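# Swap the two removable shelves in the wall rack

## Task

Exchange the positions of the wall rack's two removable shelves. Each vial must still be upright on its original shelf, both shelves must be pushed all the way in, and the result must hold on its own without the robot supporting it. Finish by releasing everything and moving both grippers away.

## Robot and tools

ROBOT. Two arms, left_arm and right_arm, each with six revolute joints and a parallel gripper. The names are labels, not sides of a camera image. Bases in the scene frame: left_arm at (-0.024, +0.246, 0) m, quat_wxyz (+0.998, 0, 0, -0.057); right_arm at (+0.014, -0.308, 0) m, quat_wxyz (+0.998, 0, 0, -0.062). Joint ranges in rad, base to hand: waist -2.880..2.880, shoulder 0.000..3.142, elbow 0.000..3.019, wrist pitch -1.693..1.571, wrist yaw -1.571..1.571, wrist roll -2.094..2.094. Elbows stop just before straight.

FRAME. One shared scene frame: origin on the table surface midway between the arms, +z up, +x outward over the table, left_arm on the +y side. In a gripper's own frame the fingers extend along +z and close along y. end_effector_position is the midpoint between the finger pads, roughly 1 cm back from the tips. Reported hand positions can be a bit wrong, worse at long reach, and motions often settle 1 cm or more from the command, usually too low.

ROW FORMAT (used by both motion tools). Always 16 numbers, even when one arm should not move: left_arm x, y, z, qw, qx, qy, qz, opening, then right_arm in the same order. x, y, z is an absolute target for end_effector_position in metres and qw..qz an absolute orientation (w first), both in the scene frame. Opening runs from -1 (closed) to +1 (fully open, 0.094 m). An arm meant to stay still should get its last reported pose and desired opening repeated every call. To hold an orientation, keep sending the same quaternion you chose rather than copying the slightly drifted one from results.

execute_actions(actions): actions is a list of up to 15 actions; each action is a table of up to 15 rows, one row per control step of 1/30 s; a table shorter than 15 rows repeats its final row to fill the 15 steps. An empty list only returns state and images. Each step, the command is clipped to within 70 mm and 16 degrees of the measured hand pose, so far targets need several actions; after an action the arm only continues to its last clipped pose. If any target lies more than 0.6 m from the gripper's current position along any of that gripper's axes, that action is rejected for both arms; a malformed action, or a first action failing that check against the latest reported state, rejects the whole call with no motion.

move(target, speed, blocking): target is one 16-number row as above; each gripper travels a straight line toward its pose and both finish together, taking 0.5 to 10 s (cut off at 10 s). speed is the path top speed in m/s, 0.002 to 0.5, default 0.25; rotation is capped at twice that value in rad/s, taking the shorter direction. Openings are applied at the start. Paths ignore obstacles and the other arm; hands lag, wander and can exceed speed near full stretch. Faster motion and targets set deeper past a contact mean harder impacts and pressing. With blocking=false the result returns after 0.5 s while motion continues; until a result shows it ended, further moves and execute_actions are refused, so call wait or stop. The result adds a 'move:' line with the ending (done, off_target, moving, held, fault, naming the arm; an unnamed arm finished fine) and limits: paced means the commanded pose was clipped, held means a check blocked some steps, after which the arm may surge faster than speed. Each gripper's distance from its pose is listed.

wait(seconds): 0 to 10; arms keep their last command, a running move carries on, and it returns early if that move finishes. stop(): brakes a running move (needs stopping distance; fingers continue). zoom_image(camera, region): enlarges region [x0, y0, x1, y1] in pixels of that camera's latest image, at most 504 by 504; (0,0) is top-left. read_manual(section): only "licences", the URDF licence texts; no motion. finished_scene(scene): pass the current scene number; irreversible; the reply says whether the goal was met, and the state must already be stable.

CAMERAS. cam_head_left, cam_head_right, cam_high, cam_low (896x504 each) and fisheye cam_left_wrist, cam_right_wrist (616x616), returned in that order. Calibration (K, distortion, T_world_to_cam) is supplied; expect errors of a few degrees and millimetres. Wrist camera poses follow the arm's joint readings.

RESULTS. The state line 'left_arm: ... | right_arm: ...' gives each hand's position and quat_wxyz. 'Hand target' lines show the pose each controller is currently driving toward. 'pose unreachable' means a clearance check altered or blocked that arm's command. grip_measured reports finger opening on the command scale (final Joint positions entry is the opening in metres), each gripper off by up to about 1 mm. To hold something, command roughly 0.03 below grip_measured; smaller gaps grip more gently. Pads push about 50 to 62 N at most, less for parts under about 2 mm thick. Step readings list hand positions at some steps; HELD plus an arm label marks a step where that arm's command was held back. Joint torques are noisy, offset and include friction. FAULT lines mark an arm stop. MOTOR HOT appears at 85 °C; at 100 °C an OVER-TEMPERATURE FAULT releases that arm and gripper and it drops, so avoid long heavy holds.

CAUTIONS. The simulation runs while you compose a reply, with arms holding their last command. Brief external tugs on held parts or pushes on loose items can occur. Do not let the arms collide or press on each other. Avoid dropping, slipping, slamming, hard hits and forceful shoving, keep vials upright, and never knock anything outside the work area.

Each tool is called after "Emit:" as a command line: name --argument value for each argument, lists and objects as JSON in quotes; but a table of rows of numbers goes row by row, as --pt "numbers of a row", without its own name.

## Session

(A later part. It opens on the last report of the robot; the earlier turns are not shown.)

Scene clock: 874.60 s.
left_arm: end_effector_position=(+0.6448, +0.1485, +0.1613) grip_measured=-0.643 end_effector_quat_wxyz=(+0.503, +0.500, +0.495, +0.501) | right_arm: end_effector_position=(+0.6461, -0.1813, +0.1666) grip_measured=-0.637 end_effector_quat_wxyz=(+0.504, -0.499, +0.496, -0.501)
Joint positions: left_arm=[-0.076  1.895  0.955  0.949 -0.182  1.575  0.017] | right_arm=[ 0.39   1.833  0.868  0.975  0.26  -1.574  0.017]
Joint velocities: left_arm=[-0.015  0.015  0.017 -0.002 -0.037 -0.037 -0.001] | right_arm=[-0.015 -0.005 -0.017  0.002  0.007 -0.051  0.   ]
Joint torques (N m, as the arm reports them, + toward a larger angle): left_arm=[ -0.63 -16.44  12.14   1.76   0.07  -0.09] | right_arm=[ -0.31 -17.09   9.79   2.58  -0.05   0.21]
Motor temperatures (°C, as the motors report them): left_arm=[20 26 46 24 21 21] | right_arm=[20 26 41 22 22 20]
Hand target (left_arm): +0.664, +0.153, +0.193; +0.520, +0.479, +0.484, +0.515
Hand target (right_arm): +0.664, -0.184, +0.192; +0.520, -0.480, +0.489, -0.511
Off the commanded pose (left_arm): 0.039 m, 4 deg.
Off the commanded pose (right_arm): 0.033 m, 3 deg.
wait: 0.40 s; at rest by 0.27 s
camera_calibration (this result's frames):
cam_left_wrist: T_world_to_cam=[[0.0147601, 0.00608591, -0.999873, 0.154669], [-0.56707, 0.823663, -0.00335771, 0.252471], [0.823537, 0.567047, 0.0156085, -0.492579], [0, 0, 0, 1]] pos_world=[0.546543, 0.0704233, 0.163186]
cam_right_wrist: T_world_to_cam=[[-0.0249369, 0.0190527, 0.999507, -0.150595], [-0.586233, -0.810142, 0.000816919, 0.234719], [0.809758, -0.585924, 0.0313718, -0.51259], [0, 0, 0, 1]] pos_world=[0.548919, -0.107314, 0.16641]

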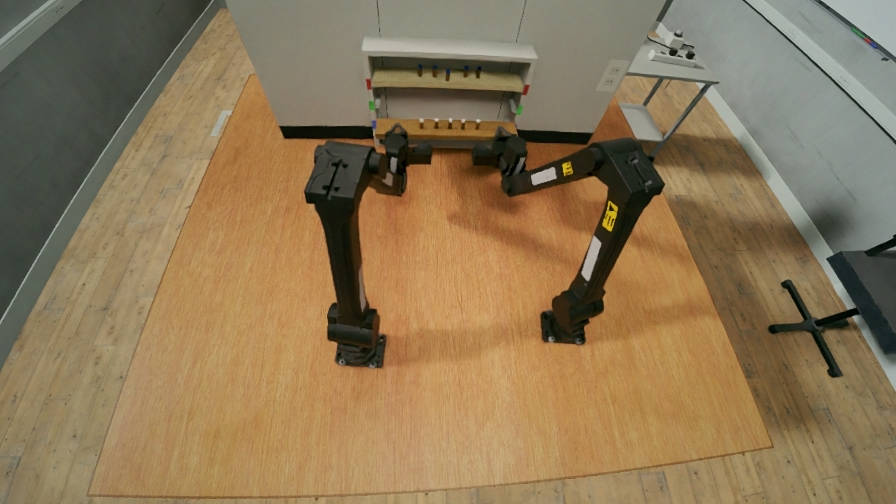

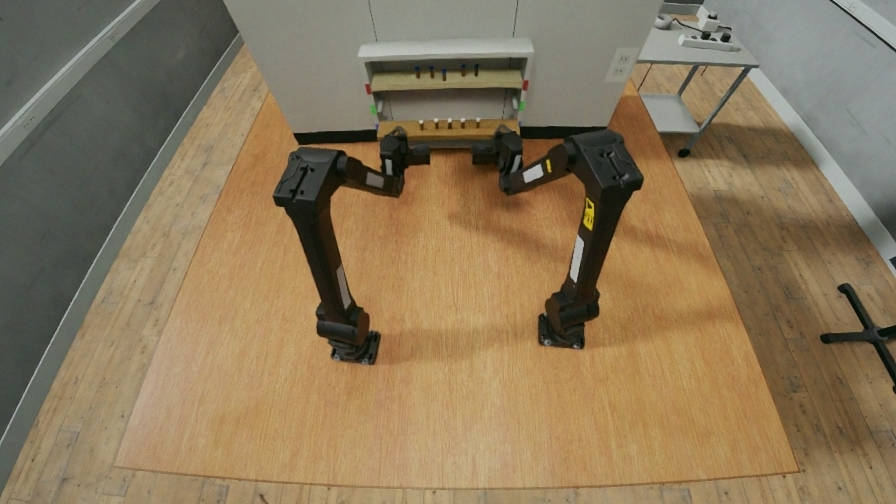

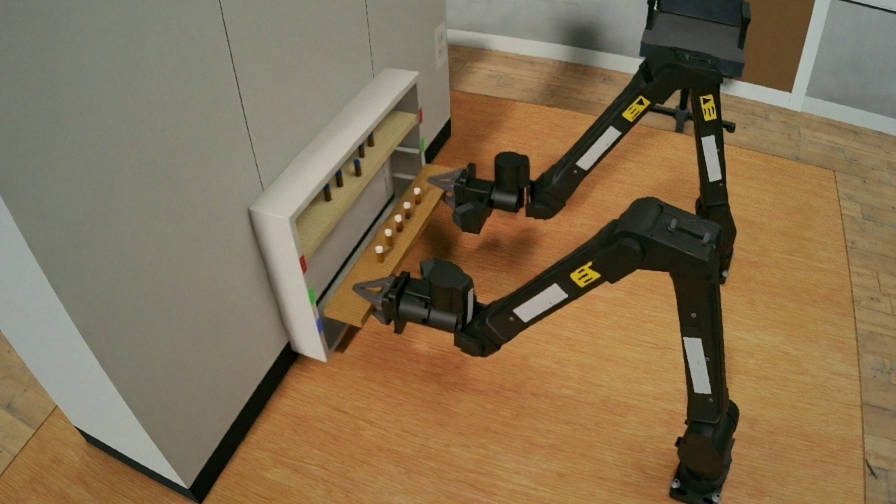

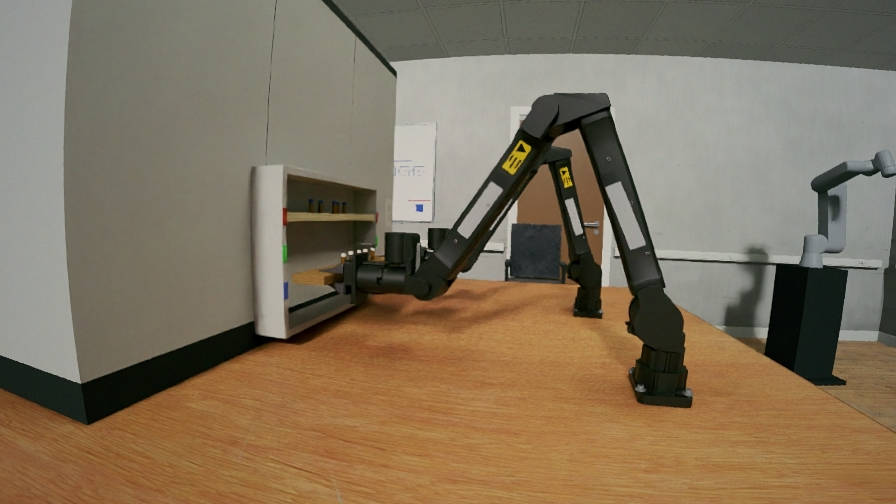

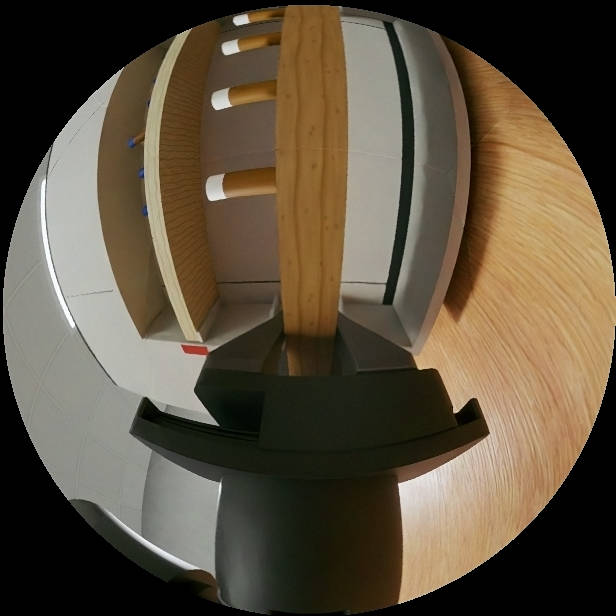

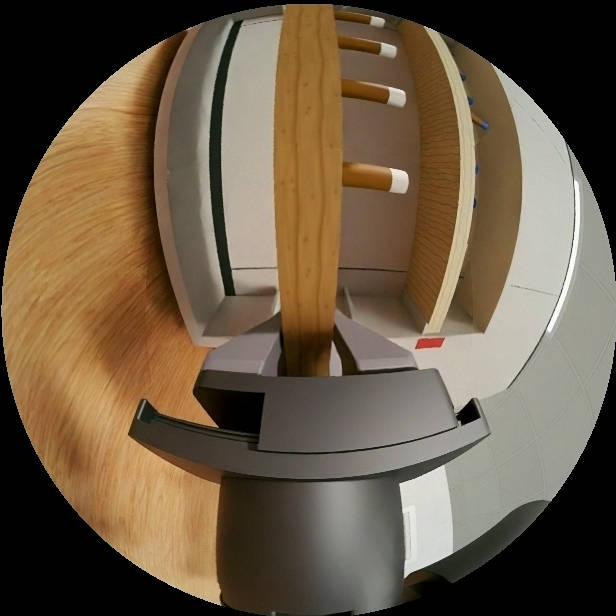

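Emit:
execute_actions --actions '[[[0.670,0.1528,0.1917,0.521,0.479,0.485,0.515,-0.68,0.669,-0.1827,0.1908,0.52,-0.48,0.489,-0.511,-0.68],[0.6715,0.1531,0.1914,0.521,0.479,0.485,0.515,-0.68,0.6705,-0.1824,0.1906,0.52,-0.48,0.489,-0.511,-0.68],[0.6735,0.1534,0.191,0.521,0.479,0.485,0.515,-0.68,0.6725,-0.1821,0.1903,0.52,-0.48,0.489,-0.511,-0.68],[0.6755,0.1537,0.1906,0.521,0.479,0.485,0.515,-0.68,0.6745,-0.1818,0.19,0.52,-0.48,0.489,-0.511,-0.68],[0.6775,0.1537,0.1902,0.521,0.479,0.485,0.515,-0.68,0.6765,-0.1818,0.1897,0.52,-0.48,0.489,-0.511,-0.68],[0.6795,0.1537,0.1898,0.521,0.479,0.485,0.515,-0.68,0.6785,-0.1818,0.1893,0.52,-0.48,0.489,-0.511,-0.68],[0.682,0.1537,0.1894,0.521,0.479,0.485,0.515,-0.68,0.681,-0.1818,0.1889,0.52,-0.48,0.489,-0.511,-0.68],[0.6845,0.1537,0.189,0.521,0.479,0.485,0.515,-0.68,0.6835,-0.1818,0.1885,0.52,-0.48,0.489,-0.511,-0.68],[0.687,0.1537,0.1886,0.521,0.479,0.485,0.515,-0.68,0.686,-0.1818,0.1881,0.52,-0.48,0.489,-0.511,-0.68],[0.6895,0.1537,0.1882,0.521,0.479,0.485,0.515,-0.68,0.6885,-0.1818,0.1877,0.52,-0.48,0.489,-0.511,-0.68],[0.692,0.1537,0.1878,0.521,0.479,0.485,0.515,-0.68,0.691,-0.1818,0.1873,0.52,-0.48,0.489,-0.511,-0.68],[0.6945,0.1537,0.1874,0.521,0.479,0.485,0.515,-0.68,0.6935,-0.1818,0.1869,0.52,-0.48,0.489,-0.511,-0.68],[0.697,0.1537,0.187,0.521,0.479,0.485,0.515,-0.68,0.696,-0.1818,0.1865,0.52,-0.48,0.489,-0.511,-0.68],[0.699,0.1537,0.1866,0.521,0.479,0.485,0.515,-0.68,0.698,-0.1818,0.1861,0.52,-0.48,0.489,-0.511,-0.68],[0.7005,0.1537,0.1862,0.521,0.479,0.485,0.515,-0.68,0.6995,-0.1818,0.1857,0.52,-0.48,0.489,-0.511,-0.68]]]'

Scene clock: 896.07 s.
left_arm: end_effector_position=(+0.6723, +0.1504, +0.1545) grip_measured=-0.643 end_effector_quat_wxyz=(+0.502, +0.501, +0.496, +0.501) | right_arm: end_effector_position=(+0.6736, -0.1793, +0.1601) grip_measured=-0.637 end_effector_quat_wxyz=(+0.503, -0.501, +0.496, -0.500)
Joint positions: left_arm=[-0.063  1.954  1.037  0.922 -0.171  1.575  0.017] | right_arm=[ 0.379  1.893  0.948  0.95   0.248 -1.574  0.017]
Joint velocities: left_arm=[ 0.015  0.142  0.217 -0.066 -0.022 -0.007  0.   ] | right_arm=[-0.073  0.132  0.193 -0.037 -0.066  0.022 -0.001]
Joint torques (N m, as the arm reports them, + toward a larger angle): left_arm=[ -0.42 -16.83  12.46   2.09   0.11  -0.11] | right_arm=[  0.08 -18.45  10.17   2.68  -0.06   0.22]
Motor temperatures (°C, as the motors report them): left_arm=[20 26 48 23 21 21] | right_arm=[20 26 44 22 22 20]
Hand target (left_arm): +0.696, +0.154, +0.187; +0.520, +0.479, +0.485, +0.515
Hand target (right_arm): +0.696, -0.183, +0.187; +0.520, -0.480, +0.489, -0.511
Off the commanded pose (left_arm): 0.043 m, 4 deg.
Off the commanded pose (right_arm): 0.037 m, 3 deg.
Step readings (end_effector_position):
0: left_arm (+0.6448, +0.1485, +0.1613) | right_arm (+0.6461, -0.1813, +0.1666)
1: left_arm (+0.6448, +0.1487, +0.1610) | right_arm (+0.6461, -0.1813, +0.1663)
2: left_arm (+0.6451, +0.1486, +0.1611) | right_arm (+0.6464, -0.1813, +0.1663)
4: left_arm (+0.6468, +0.1490, +0.1602) | right_arm (+0.6481, -0.1808, +0.1656)
8: left_arm (+0.6547, +0.1503, +0.1583) | right_arm (+0.6560, -0.1794, +0.1641)
15: end_effector_position above
camera_calibration (this result's frames):
cam_left_wrist: T_world_to_cam=[[0.0117644, 0.00674022, -0.999908, 0.1494], [-0.568333, 0.822798, -0.00114039, 0.26716], [0.822714, 0.568294, 0.0135104, -0.515446], [0, 0, 0, 1]] pos_world=[0.574143, 0.0720992, 0.156654]
cam_right_wrist: T_world_to_cam=[[-0.0212917, 0.0201073, 0.999571, -0.145665], [-0.585607, -0.810586, 0.00383176, 0.25154], [0.810316, -0.585274, 0.0290337, -0.533334], [0, 0, 0, 1]] pos_world=[0.576371, -0.105323, 0.160123]

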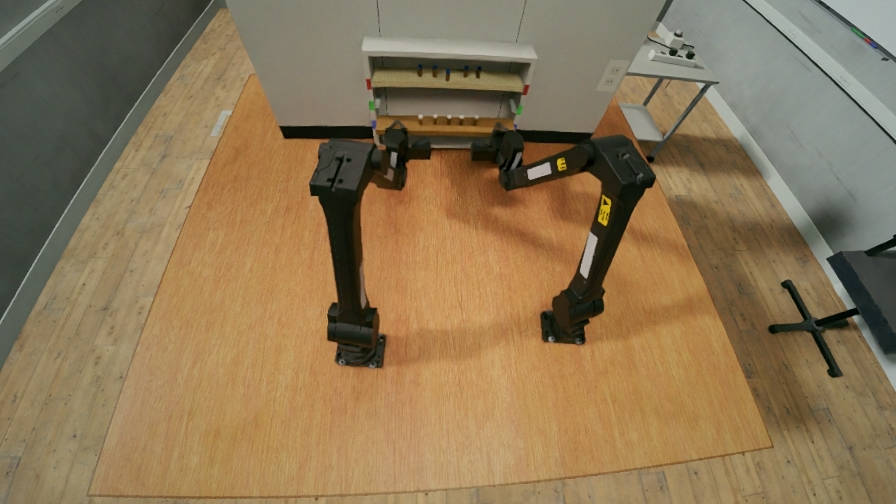

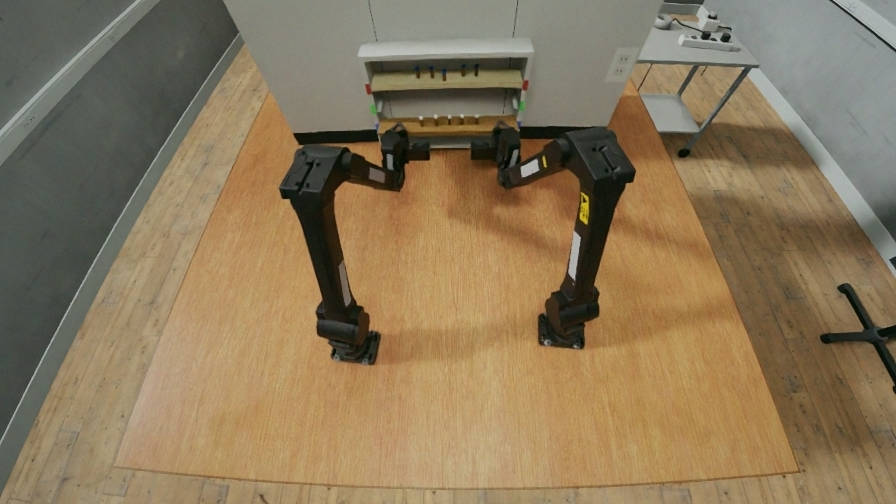

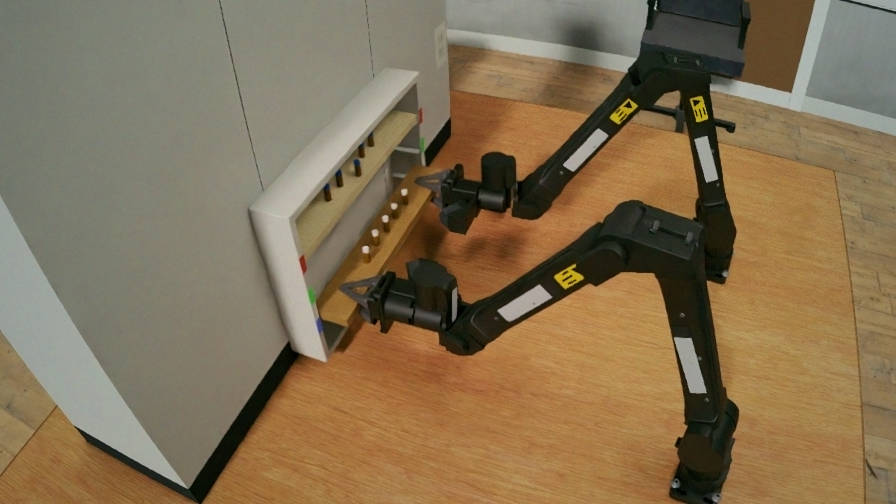

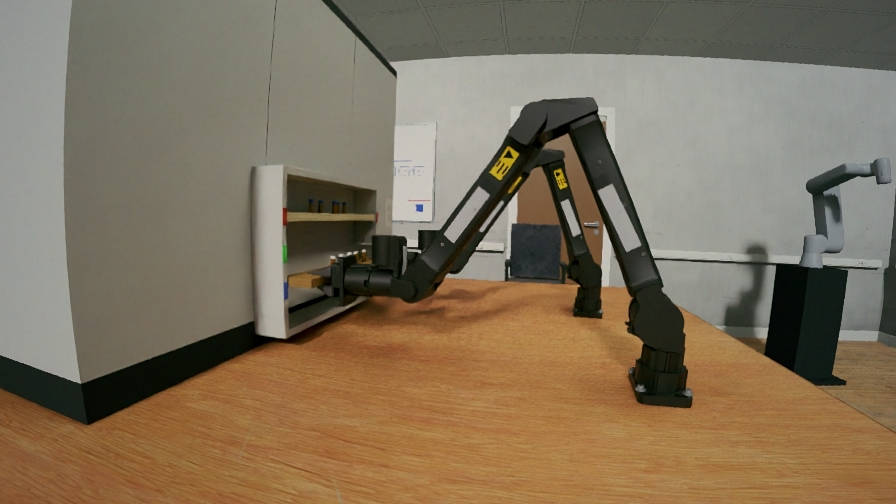

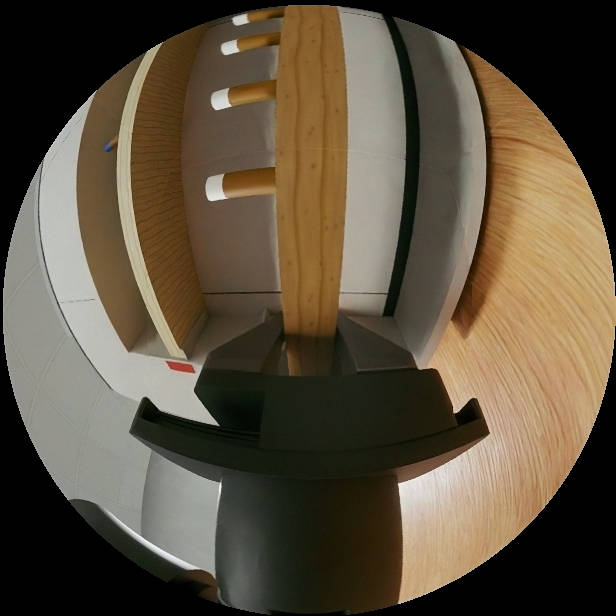

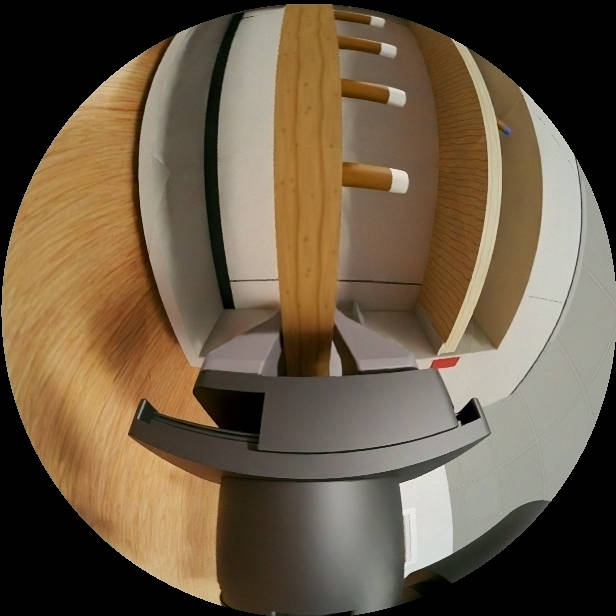

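Emit:
execute_actions --actions '[[[0.7015,0.1535,0.186,0.521,0.479,0.485,0.515,-0.68,0.7005,-0.182,0.1855,0.52,-0.48,0.489,-0.511,-0.68],[0.7035,0.1533,0.1855,0.521,0.479,0.485,0.515,-0.68,0.7025,-0.1822,0.185,0.52,-0.48,0.489,-0.511,-0.68],[0.706,0.1533,0.185,0.521,0.479,0.485,0.515,-0.68,0.705,-0.1822,0.1845,0.52,-0.48,0.489,-0.511,-0.68],[0.7088,0.1533,0.1845,0.521,0.479,0.485,0.515,-0.68,0.7078,-0.1822,0.184,0.52,-0.48,0.489,-0.511,-0.68],[0.7116,0.1533,0.184,0.521,0.479,0.485,0.515,-0.68,0.7106,-0.1822,0.1835,0.52,-0.48,0.489,-0.511,-0.68],[0.7144,0.1533,0.1835,0.521,0.479,0.485,0.515,-0.68,0.7134,-0.1822,0.183,0.52,-0.48,0.489,-0.511,-0.68],[0.7172,0.1533,0.183,0.521,0.479,0.485,0.515,-0.68,0.7162,-0.1822,0.1825,0.52,-0.48,0.489,-0.511,-0.68],[0.72,0.1533,0.1825,0.521,0.479,0.485,0.515,-0.68,0.719,-0.1822,0.182,0.52,-0.48,0.489,-0.511,-0.68],[0.7228,0.1533,0.182,0.521,0.479,0.485,0.515,-0.68,0.7218,-0.1822,0.1815,0.52,-0.48,0.489,-0.511,-0.68],[0.7256,0.1533,0.1815,0.521,0.479,0.485,0.515,-0.68,0.7246,-0.1822,0.181,0.52,-0.48,0.489,-0.511,-0.68],[0.7284,0.1533,0.181,0.521,0.479,0.485,0.515,-0.68,0.7274,-0.1822,0.1805,0.52,-0.48,0.489,-0.511,-0.68],[0.7312,0.1533,0.1805,0.521,0.479,0.485,0.515,-0.68,0.7302,-0.1822,0.18,0.52,-0.48,0.489,-0.511,-0.68],[0.7337,0.1533,0.18,0.521,0.479,0.485,0.515,-0.68,0.7327,-0.1822,0.1795,0.52,-0.48,0.489,-0.511,-0.68],[0.736,0.1533,0.1796,0.521,0.479,0.485,0.515,-0.68,0.735,-0.1822,0.1791,0.52,-0.48,0.489,-0.511,-0.68],[0.738,0.1533,0.1792,0.521,0.479,0.485,0.515,-0.68,0.737,-0.1822,0.1787,0.52,-0.48,0.489,-0.511,-0.68]],[[0.7398,0.1533,0.1789,0.521,0.479,0.485,0.515,-0.68,0.7388,-0.1822,0.1784,0.52,-0.48,0.489,-0.511,-0.68],[0.7414,0.1533,0.1786,0.521,0.479,0.485,0.515,-0.68,0.7404,-0.1822,0.1781,0.52,-0.48,0.489,-0.511,-0.68],[0.7428,0.1533,0.1783,0.521,0.479,0.485,0.515,-0.68,0.7418,-0.1822,0.1778,0.52,-0.48,0.489,-0.511,-0.68],[0.744,0.1533,0.178,0.521,0.479,0.485,0.515,-0.68,0.743,-0.1822,0.1775,0.52,-0.48,0.489,-0.511,-0.68],[0.745,0.1533,0.1778,0.521,0.479,0.485,0.515,-0.68,0.744,-0.1822,0.1773,0.52,-0.48,0.489,-0.511,-0.68],[0.746,0.1533,0.1776,0.521,0.479,0.485,0.515,-0.68,0.745,-0.1822,0.1771,0.52,-0.48,0.489,-0.511,-0.68],[0.7469,0.1533,0.1774,0.521,0.479,0.485,0.515,-0.68,0.7459,-0.1822,0.1769,0.52,-0.48,0.489,-0.511,-0.68],[0.7478,0.1533,0.1772,0.521,0.479,0.485,0.515,-0.68,0.7468,-0.1822,0.1767,0.52,-0.48,0.489,-0.511,-0.68],[0.7487,0.1533,0.177,0.521,0.479,0.485,0.515,-0.68,0.7477,-0.1822,0.1765,0.52,-0.48,0.489,-0.511,-0.68],[0.7496,0.1533,0.1768,0.521,0.479,0.485,0.515,-0.68,0.7486,-0.1822,0.1763,0.52,-0.48,0.489,-0.511,-0.68],[0.7505,0.1533,0.1766,0.521,0.479,0.485,0.515,-0.68,0.7495,-0.1822,0.1761,0.52,-0.48,0.489,-0.511,-0.68],[0.7514,0.1533,0.1764,0.521,0.479,0.485,0.515,-0.68,0.7504,-0.1822,0.1759,0.52,-0.48,0.489,-0.511,-0.68],[0.7523,0.1533,0.1762,0.521,0.479,0.485,0.515,-0.68,0.7513,-0.1822,0.1757,0.52,-0.48,0.489,-0.511,-0.68],[0.7532,0.1533,0.176,0.521,0.479,0.485,0.515,-0.68,0.7522,-0.1822,0.1755,0.52,-0.48,0.489,-0.511,-0.68],[0.754,0.1533,0.176,0.521,0.479,0.485,0.515,-0.68,0.753,-0.1822,0.1755,0.52,-0.48,0.489,-0.511,-0.68]]]'

Scene clock: 930.23 s.
left_arm: end_effector_position=(+0.7272, +0.1492, +0.1406) grip_measured=-0.643 end_effector_quat_wxyz=(+0.501, +0.502, +0.497, +0.500) | right_arm: end_effector_position=(+0.7282, -0.1796, +0.1466) grip_measured=-0.637 end_effector_quat_wxyz=(+0.501, -0.502, +0.498, -0.499)
Joint positions: left_arm=[-0.049  2.073  1.214  0.861 -0.156  1.575  0.017] | right_arm=[ 0.355  2.009  1.114  0.896  0.225 -1.574  0.017]
Joint velocities: left_arm=[ 0.005  0.044  0.095 -0.051 -0.051  0.022  0.   ] | right_arm=[-0.034  0.054  0.085 -0.022 -0.007 -0.007  0.001]
Joint torques (N m, as the arm reports them, + toward a larger angle): left_arm=[ -0.68 -19.21  13.57   1.72   0.05  -0.11] | right_arm=[ -0.07 -20.59  10.71   2.81  -0.17   0.24]
Motor temperatures (°C, as the motors report them): left_arm=[20 27 49 23 21 21] | right_arm=[20 26 45 22 22 20]
Hand target (left_arm): +0.749, +0.154, +0.177; +0.520, +0.479, +0.484, +0.515
Hand target (right_arm): +0.749, -0.183, +0.177; +0.520, -0.480, +0.489, -0.511
Off the commanded pose (left_arm): 0.045 m, 4 deg.
Off the commanded pose (right_arm): 0.038 m, 4 deg.
Step readings (end_effector_position; steps 1 to 15: 1st action; 16 to 30: 2nd action):
0: left_arm (+0.6764, +0.1497, +0.1523) | right_arm (+0.6778, -0.1798, +0.1585)
1: left_arm (+0.6764, +0.1497, +0.1523) | right_arm (+0.6778, -0.1798, +0.1585)
2: left_arm (+0.6766, +0.1497, +0.1524) | right_arm (+0.6779, -0.1797, +0.1584)
4: left_arm (+0.6785, +0.1498, +0.1525) | right_arm (+0.6798, -0.1795, +0.1583)
8: left_arm (+0.6886, +0.1497, +0.1520) | right_arm (+0.6900, -0.1795, +0.1575)
15: left_arm (+0.7090, +0.1493, +0.1466) | right_arm (+0.7102, -0.1797, +0.1524)
16: left_arm (+0.7113, +0.1494, +0.1456) | right_arm (+0.7125, -0.1798, +0.1514)
17: left_arm (+0.7133, +0.1492, +0.1446) | right_arm (+0.7145, -0.1798, +0.1507)
19: left_arm (+0.7167, +0.1490, +0.1429) | right_arm (+0.7178, -0.1796, +0.1489)
23: left_arm (+0.7211, +0.1493, +0.1408) | right_arm (+0.7221, -0.1794, +0.1469)
30: end_effector_position above
camera_calibration (this result's frames):
cam_left_wrist: T_world_to_cam=[[0.0076329, 0.00673664, -0.999948, 0.137857], [-0.568331, 0.822799, 0.00120495, 0.298979], [0.822765, 0.568292, 0.010109, -0.559332], [0, 0, 0, 1]] pos_world=[0.629065, 0.0709355, 0.143144]
cam_right_wrist: T_world_to_cam=[[-0.0168319, 0.0213287, 0.999631, -0.134066], [-0.587127, -0.809461, 0.00738504, 0.284123], [0.80932, -0.586786, 0.0261475, -0.576512], [0, 0, 0, 1]] pos_world=[0.631142, -0.105443, 0.146992]

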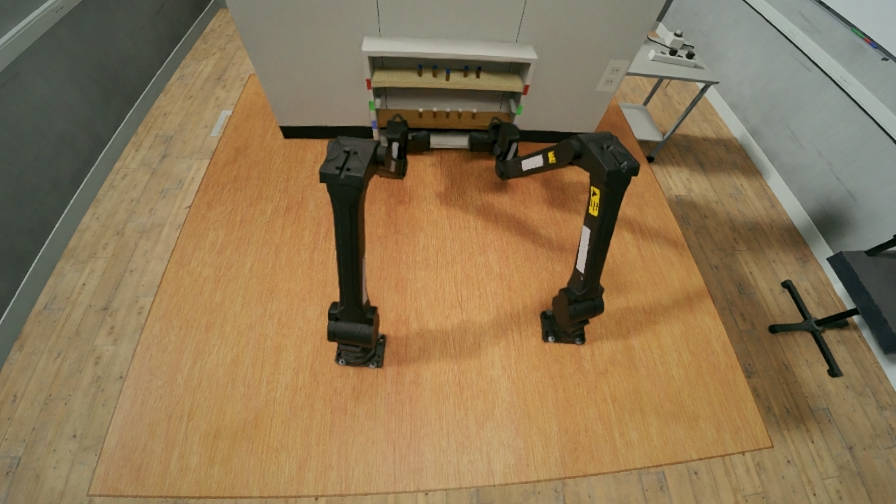

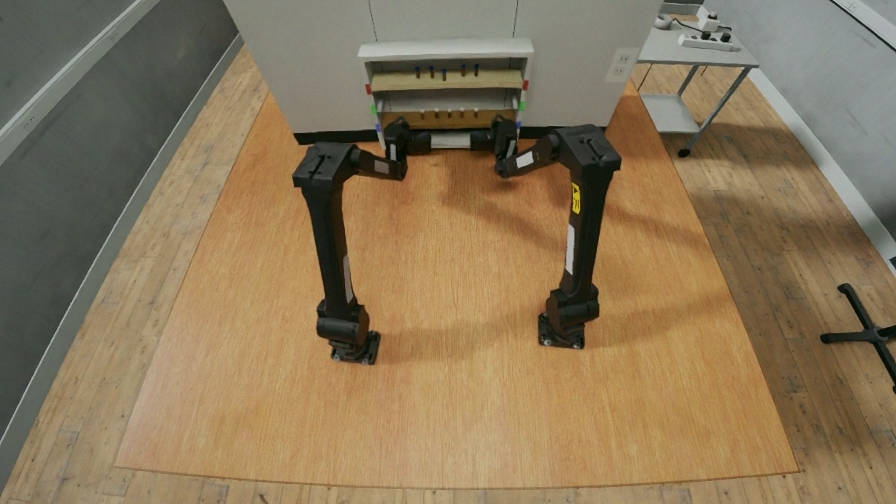

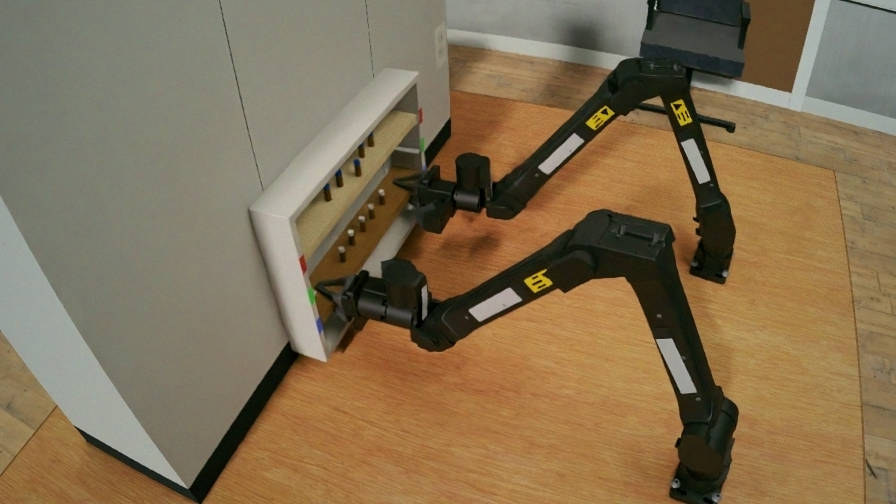

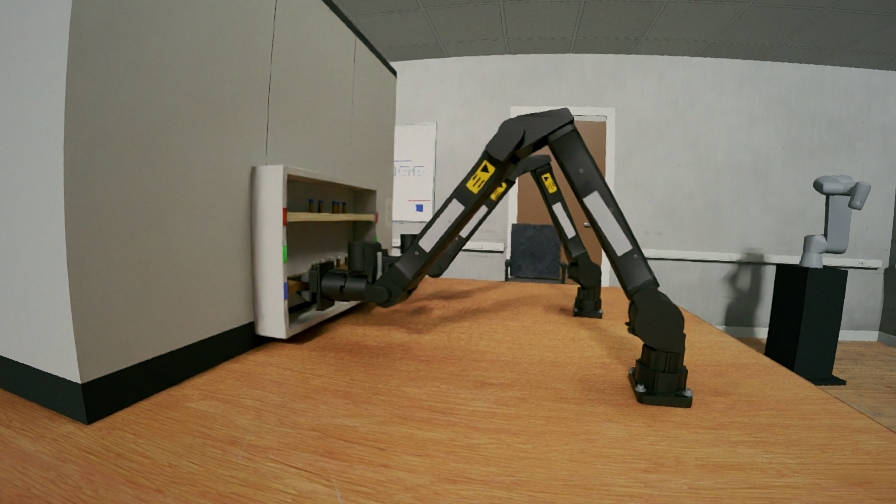

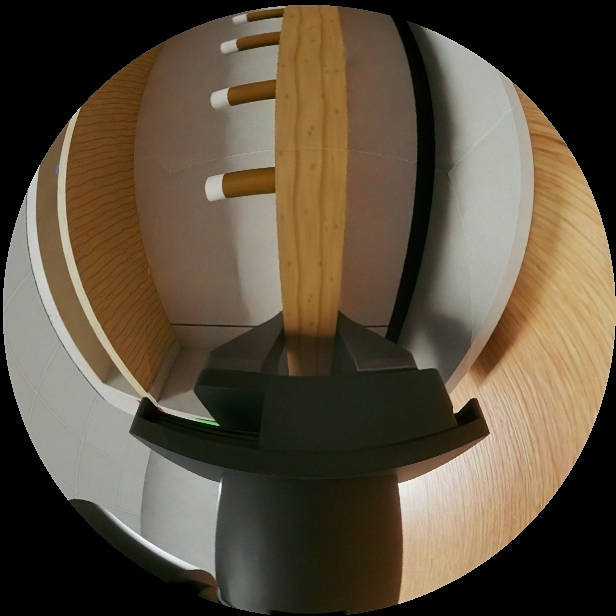

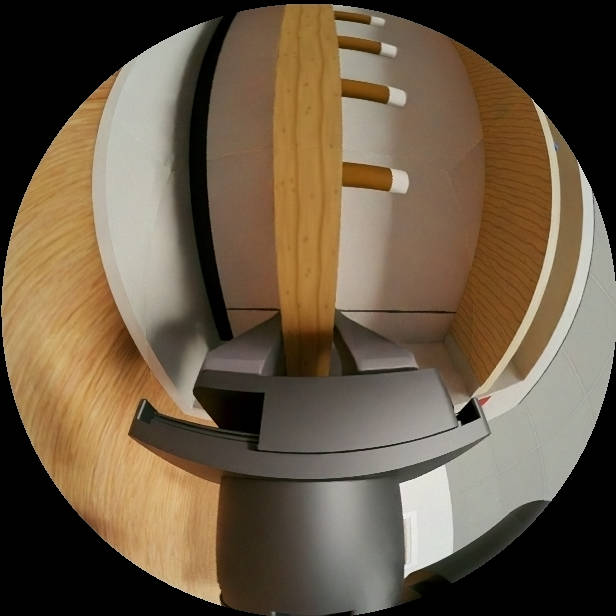

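Push a bit more until it stalls.

Emit:
execute_actions --actions '[[[0.7547,0.1533,0.176,0.521,0.479,0.485,0.515,-0.68,0.7537,-0.1822,0.1755,0.52,-0.48,0.489,-0.511,-0.68],[0.7554,0.1533,0.176,0.521,0.479,0.485,0.515,-0.68,0.7544,-0.1822,0.1755,0.52,-0.48,0.489,-0.511,-0.68],[0.7561,0.1533,0.176,0.521,0.479,0.485,0.515,-0.68,0.7551,-0.1822,0.1755,0.52,-0.48,0.489,-0.511,-0.68],[0.7568,0.1533,0.176,0.521,0.479,0.485,0.515,-0.68,0.7558,-0.1822,0.1755,0.52,-0.48,0.489,-0.511,-0.68],[0.7575,0.1533,0.176,0.521,0.479,0.485,0.515,-0.68,0.7565,-0.1822,0.1755,0.52,-0.48,0.489,-0.511,-0.68],[0.7582,0.1533,0.176,0.521,0.479,0.485,0.515,-0.68,0.7572,-0.1822,0.1755,0.52,-0.48,0.489,-0.511,-0.68],[0.7589,0.1533,0.176,0.521,0.479,0.485,0.515,-0.68,0.7579,-0.1822,0.1755,0.52,-0.48,0.489,-0.511,-0.68],[0.7596,0.1533,0.176,0.521,0.479,0.485,0.515,-0.68,0.7586,-0.1822,0.1755,0.52,-0.48,0.489,-0.511,-0.68],[0.7603,0.1533,0.176,0.521,0.479,0.485,0.515,-0.68,0.7593,-0.1822,0.1755,0.52,-0.48,0.489,-0.511,-0.68],[0.761,0.1533,0.176,0.521,0.479,0.485,0.515,-0.68,0.76,-0.1822,0.1755,0.52,-0.48,0.489,-0.511,-0.68]]]'

Scene clock: 944.60 s.
left_arm: end_effector_position=(+0.7329, +0.1492, +0.1400) grip_measured=-0.643 end_effector_quat_wxyz=(+0.501, +0.502, +0.497, +0.500) | right_arm: end_effector_position=(+0.7344, -0.1794, +0.1460) grip_measured=-0.637 end_effector_quat_wxyz=(+0.501, -0.502, +0.498, -0.499)
Joint positions: left_arm=[-0.047  2.084  1.233  0.852 -0.155  1.575  0.017] | right_arm=[ 0.352  2.021  1.134  0.888  0.223 -1.574  0.017]
Joint velocities: left_arm=[ 0.015 -0.015 -0.027 -0.022  0.007 -0.051 -0.   ] | right_arm=[-0.015  0.005 -0.002  0.002 -0.051  0.066  0.001]
Joint torques (N m, as the arm reports them, + toward a larger angle): left_arm=[ -0.81 -19.2   14.26   1.61   0.07  -0.11] | right_arm=[ -0.33 -20.66  11.37   2.47  -0.16   0.25]
Motor temperatures (°C, as the motors report them): left_arm=[20 27 50 23 21 21] | right_arm=[20 27 46 22 22 20]
Hand target (left_arm): +0.756, +0.154, +0.177; +0.520, +0.479, +0.484, +0.515
Hand target (right_arm): +0.756, -0.183, +0.177; +0.520, -0.480, +0.489, -0.511
Off the commanded pose (left_arm): 0.046 m, 4 deg.
Off the commanded pose (right_arm): 0.039 m, 4 deg.
Step readings (end_effector_position):
0: left_arm (+0.7291, +0.1491, +0.1404) | right_arm (+0.7302, -0.1796, +0.1467)
1: left_arm (+0.7291, +0.1491, +0.1404) | right_arm (+0.7302, -0.1796, +0.1467)
2: left_arm (+0.7292, +0.1491, +0.1403) | right_arm (+0.7303, -0.1795, +0.1466)
4: left_arm (+0.7301, +0.1492, +0.1403) | right_arm (+0.7311, -0.1793, +0.1463)
8: left_arm (+0.7329, +0.1492, +0.1401) | right_arm (+0.7341, -0.1793, +0.1461)
15: end_effector_position above
camera_calibration (this result's frames):
cam_left_wrist: T_world_to_cam=[[0.00725673, 0.00679996, -0.999951, 0.13749], [-0.56833, 0.822799, 0.00147085, 0.302177], [0.822768, 0.568292, 0.00983545, -0.563951], [0, 0, 0, 1]] pos_world=[0.63474, 0.070923, 0.142585]
cam_right_wrist: T_world_to_cam=[[-0.0164612, 0.0214183, 0.999635, -0.133579], [-0.587124, -0.80946, 0.00767531, 0.287835], [0.809329, -0.586784, 0.0259, -0.581406], [0, 0, 0, 1]] pos_world=[0.637345, -0.105307, 0.14638]

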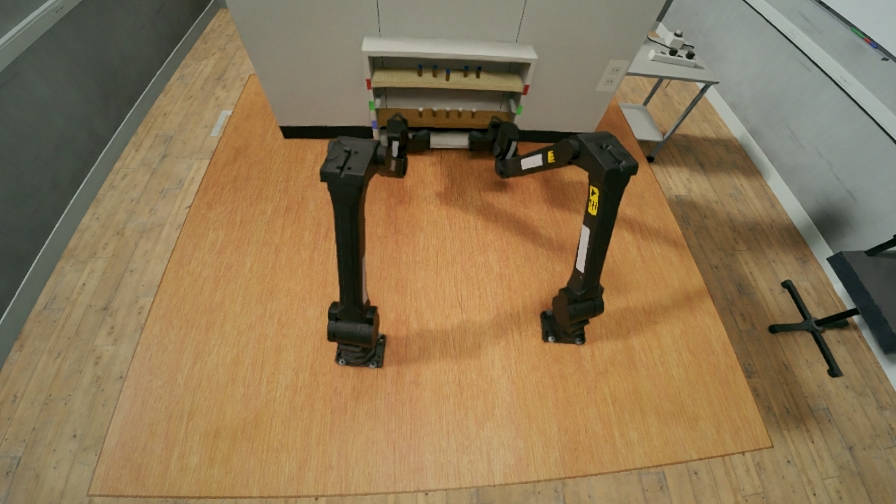

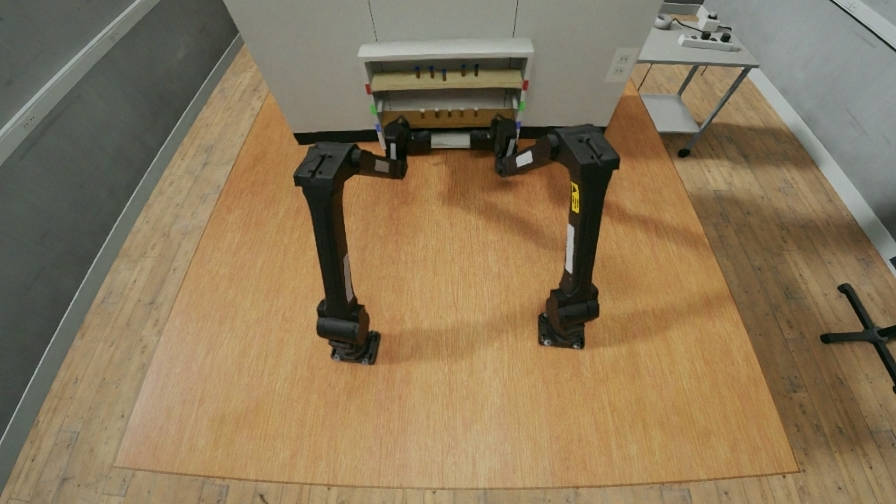

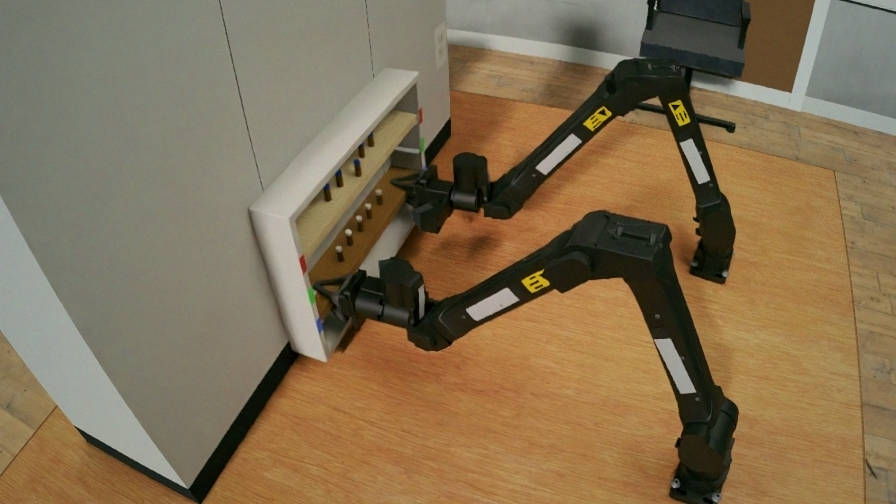

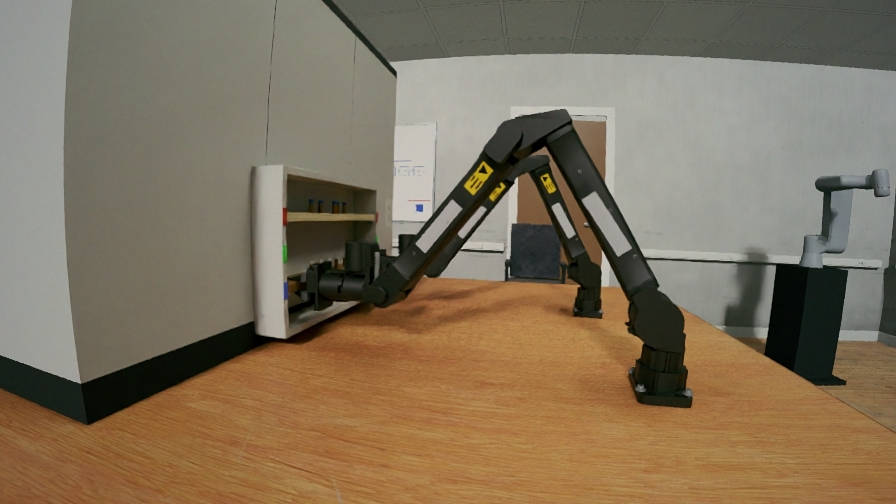

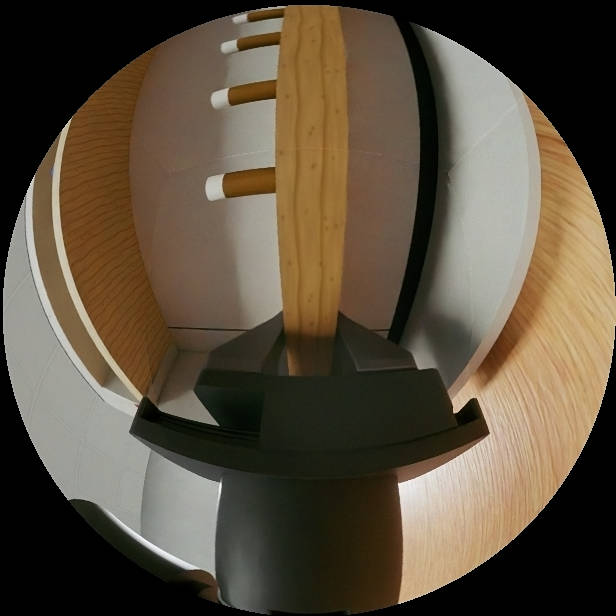

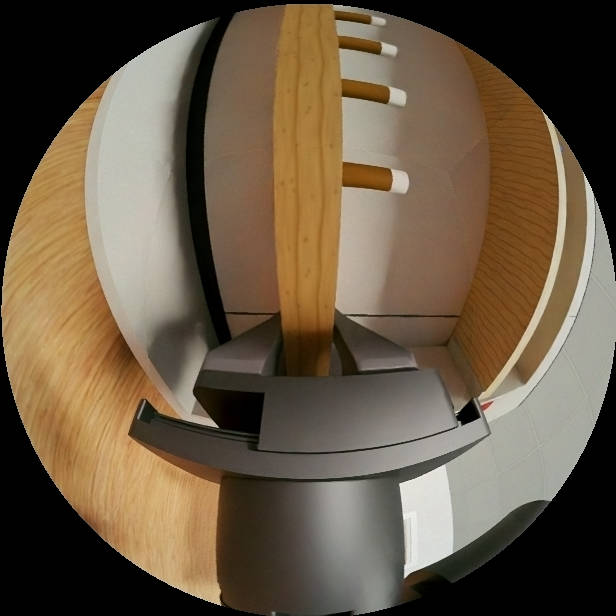

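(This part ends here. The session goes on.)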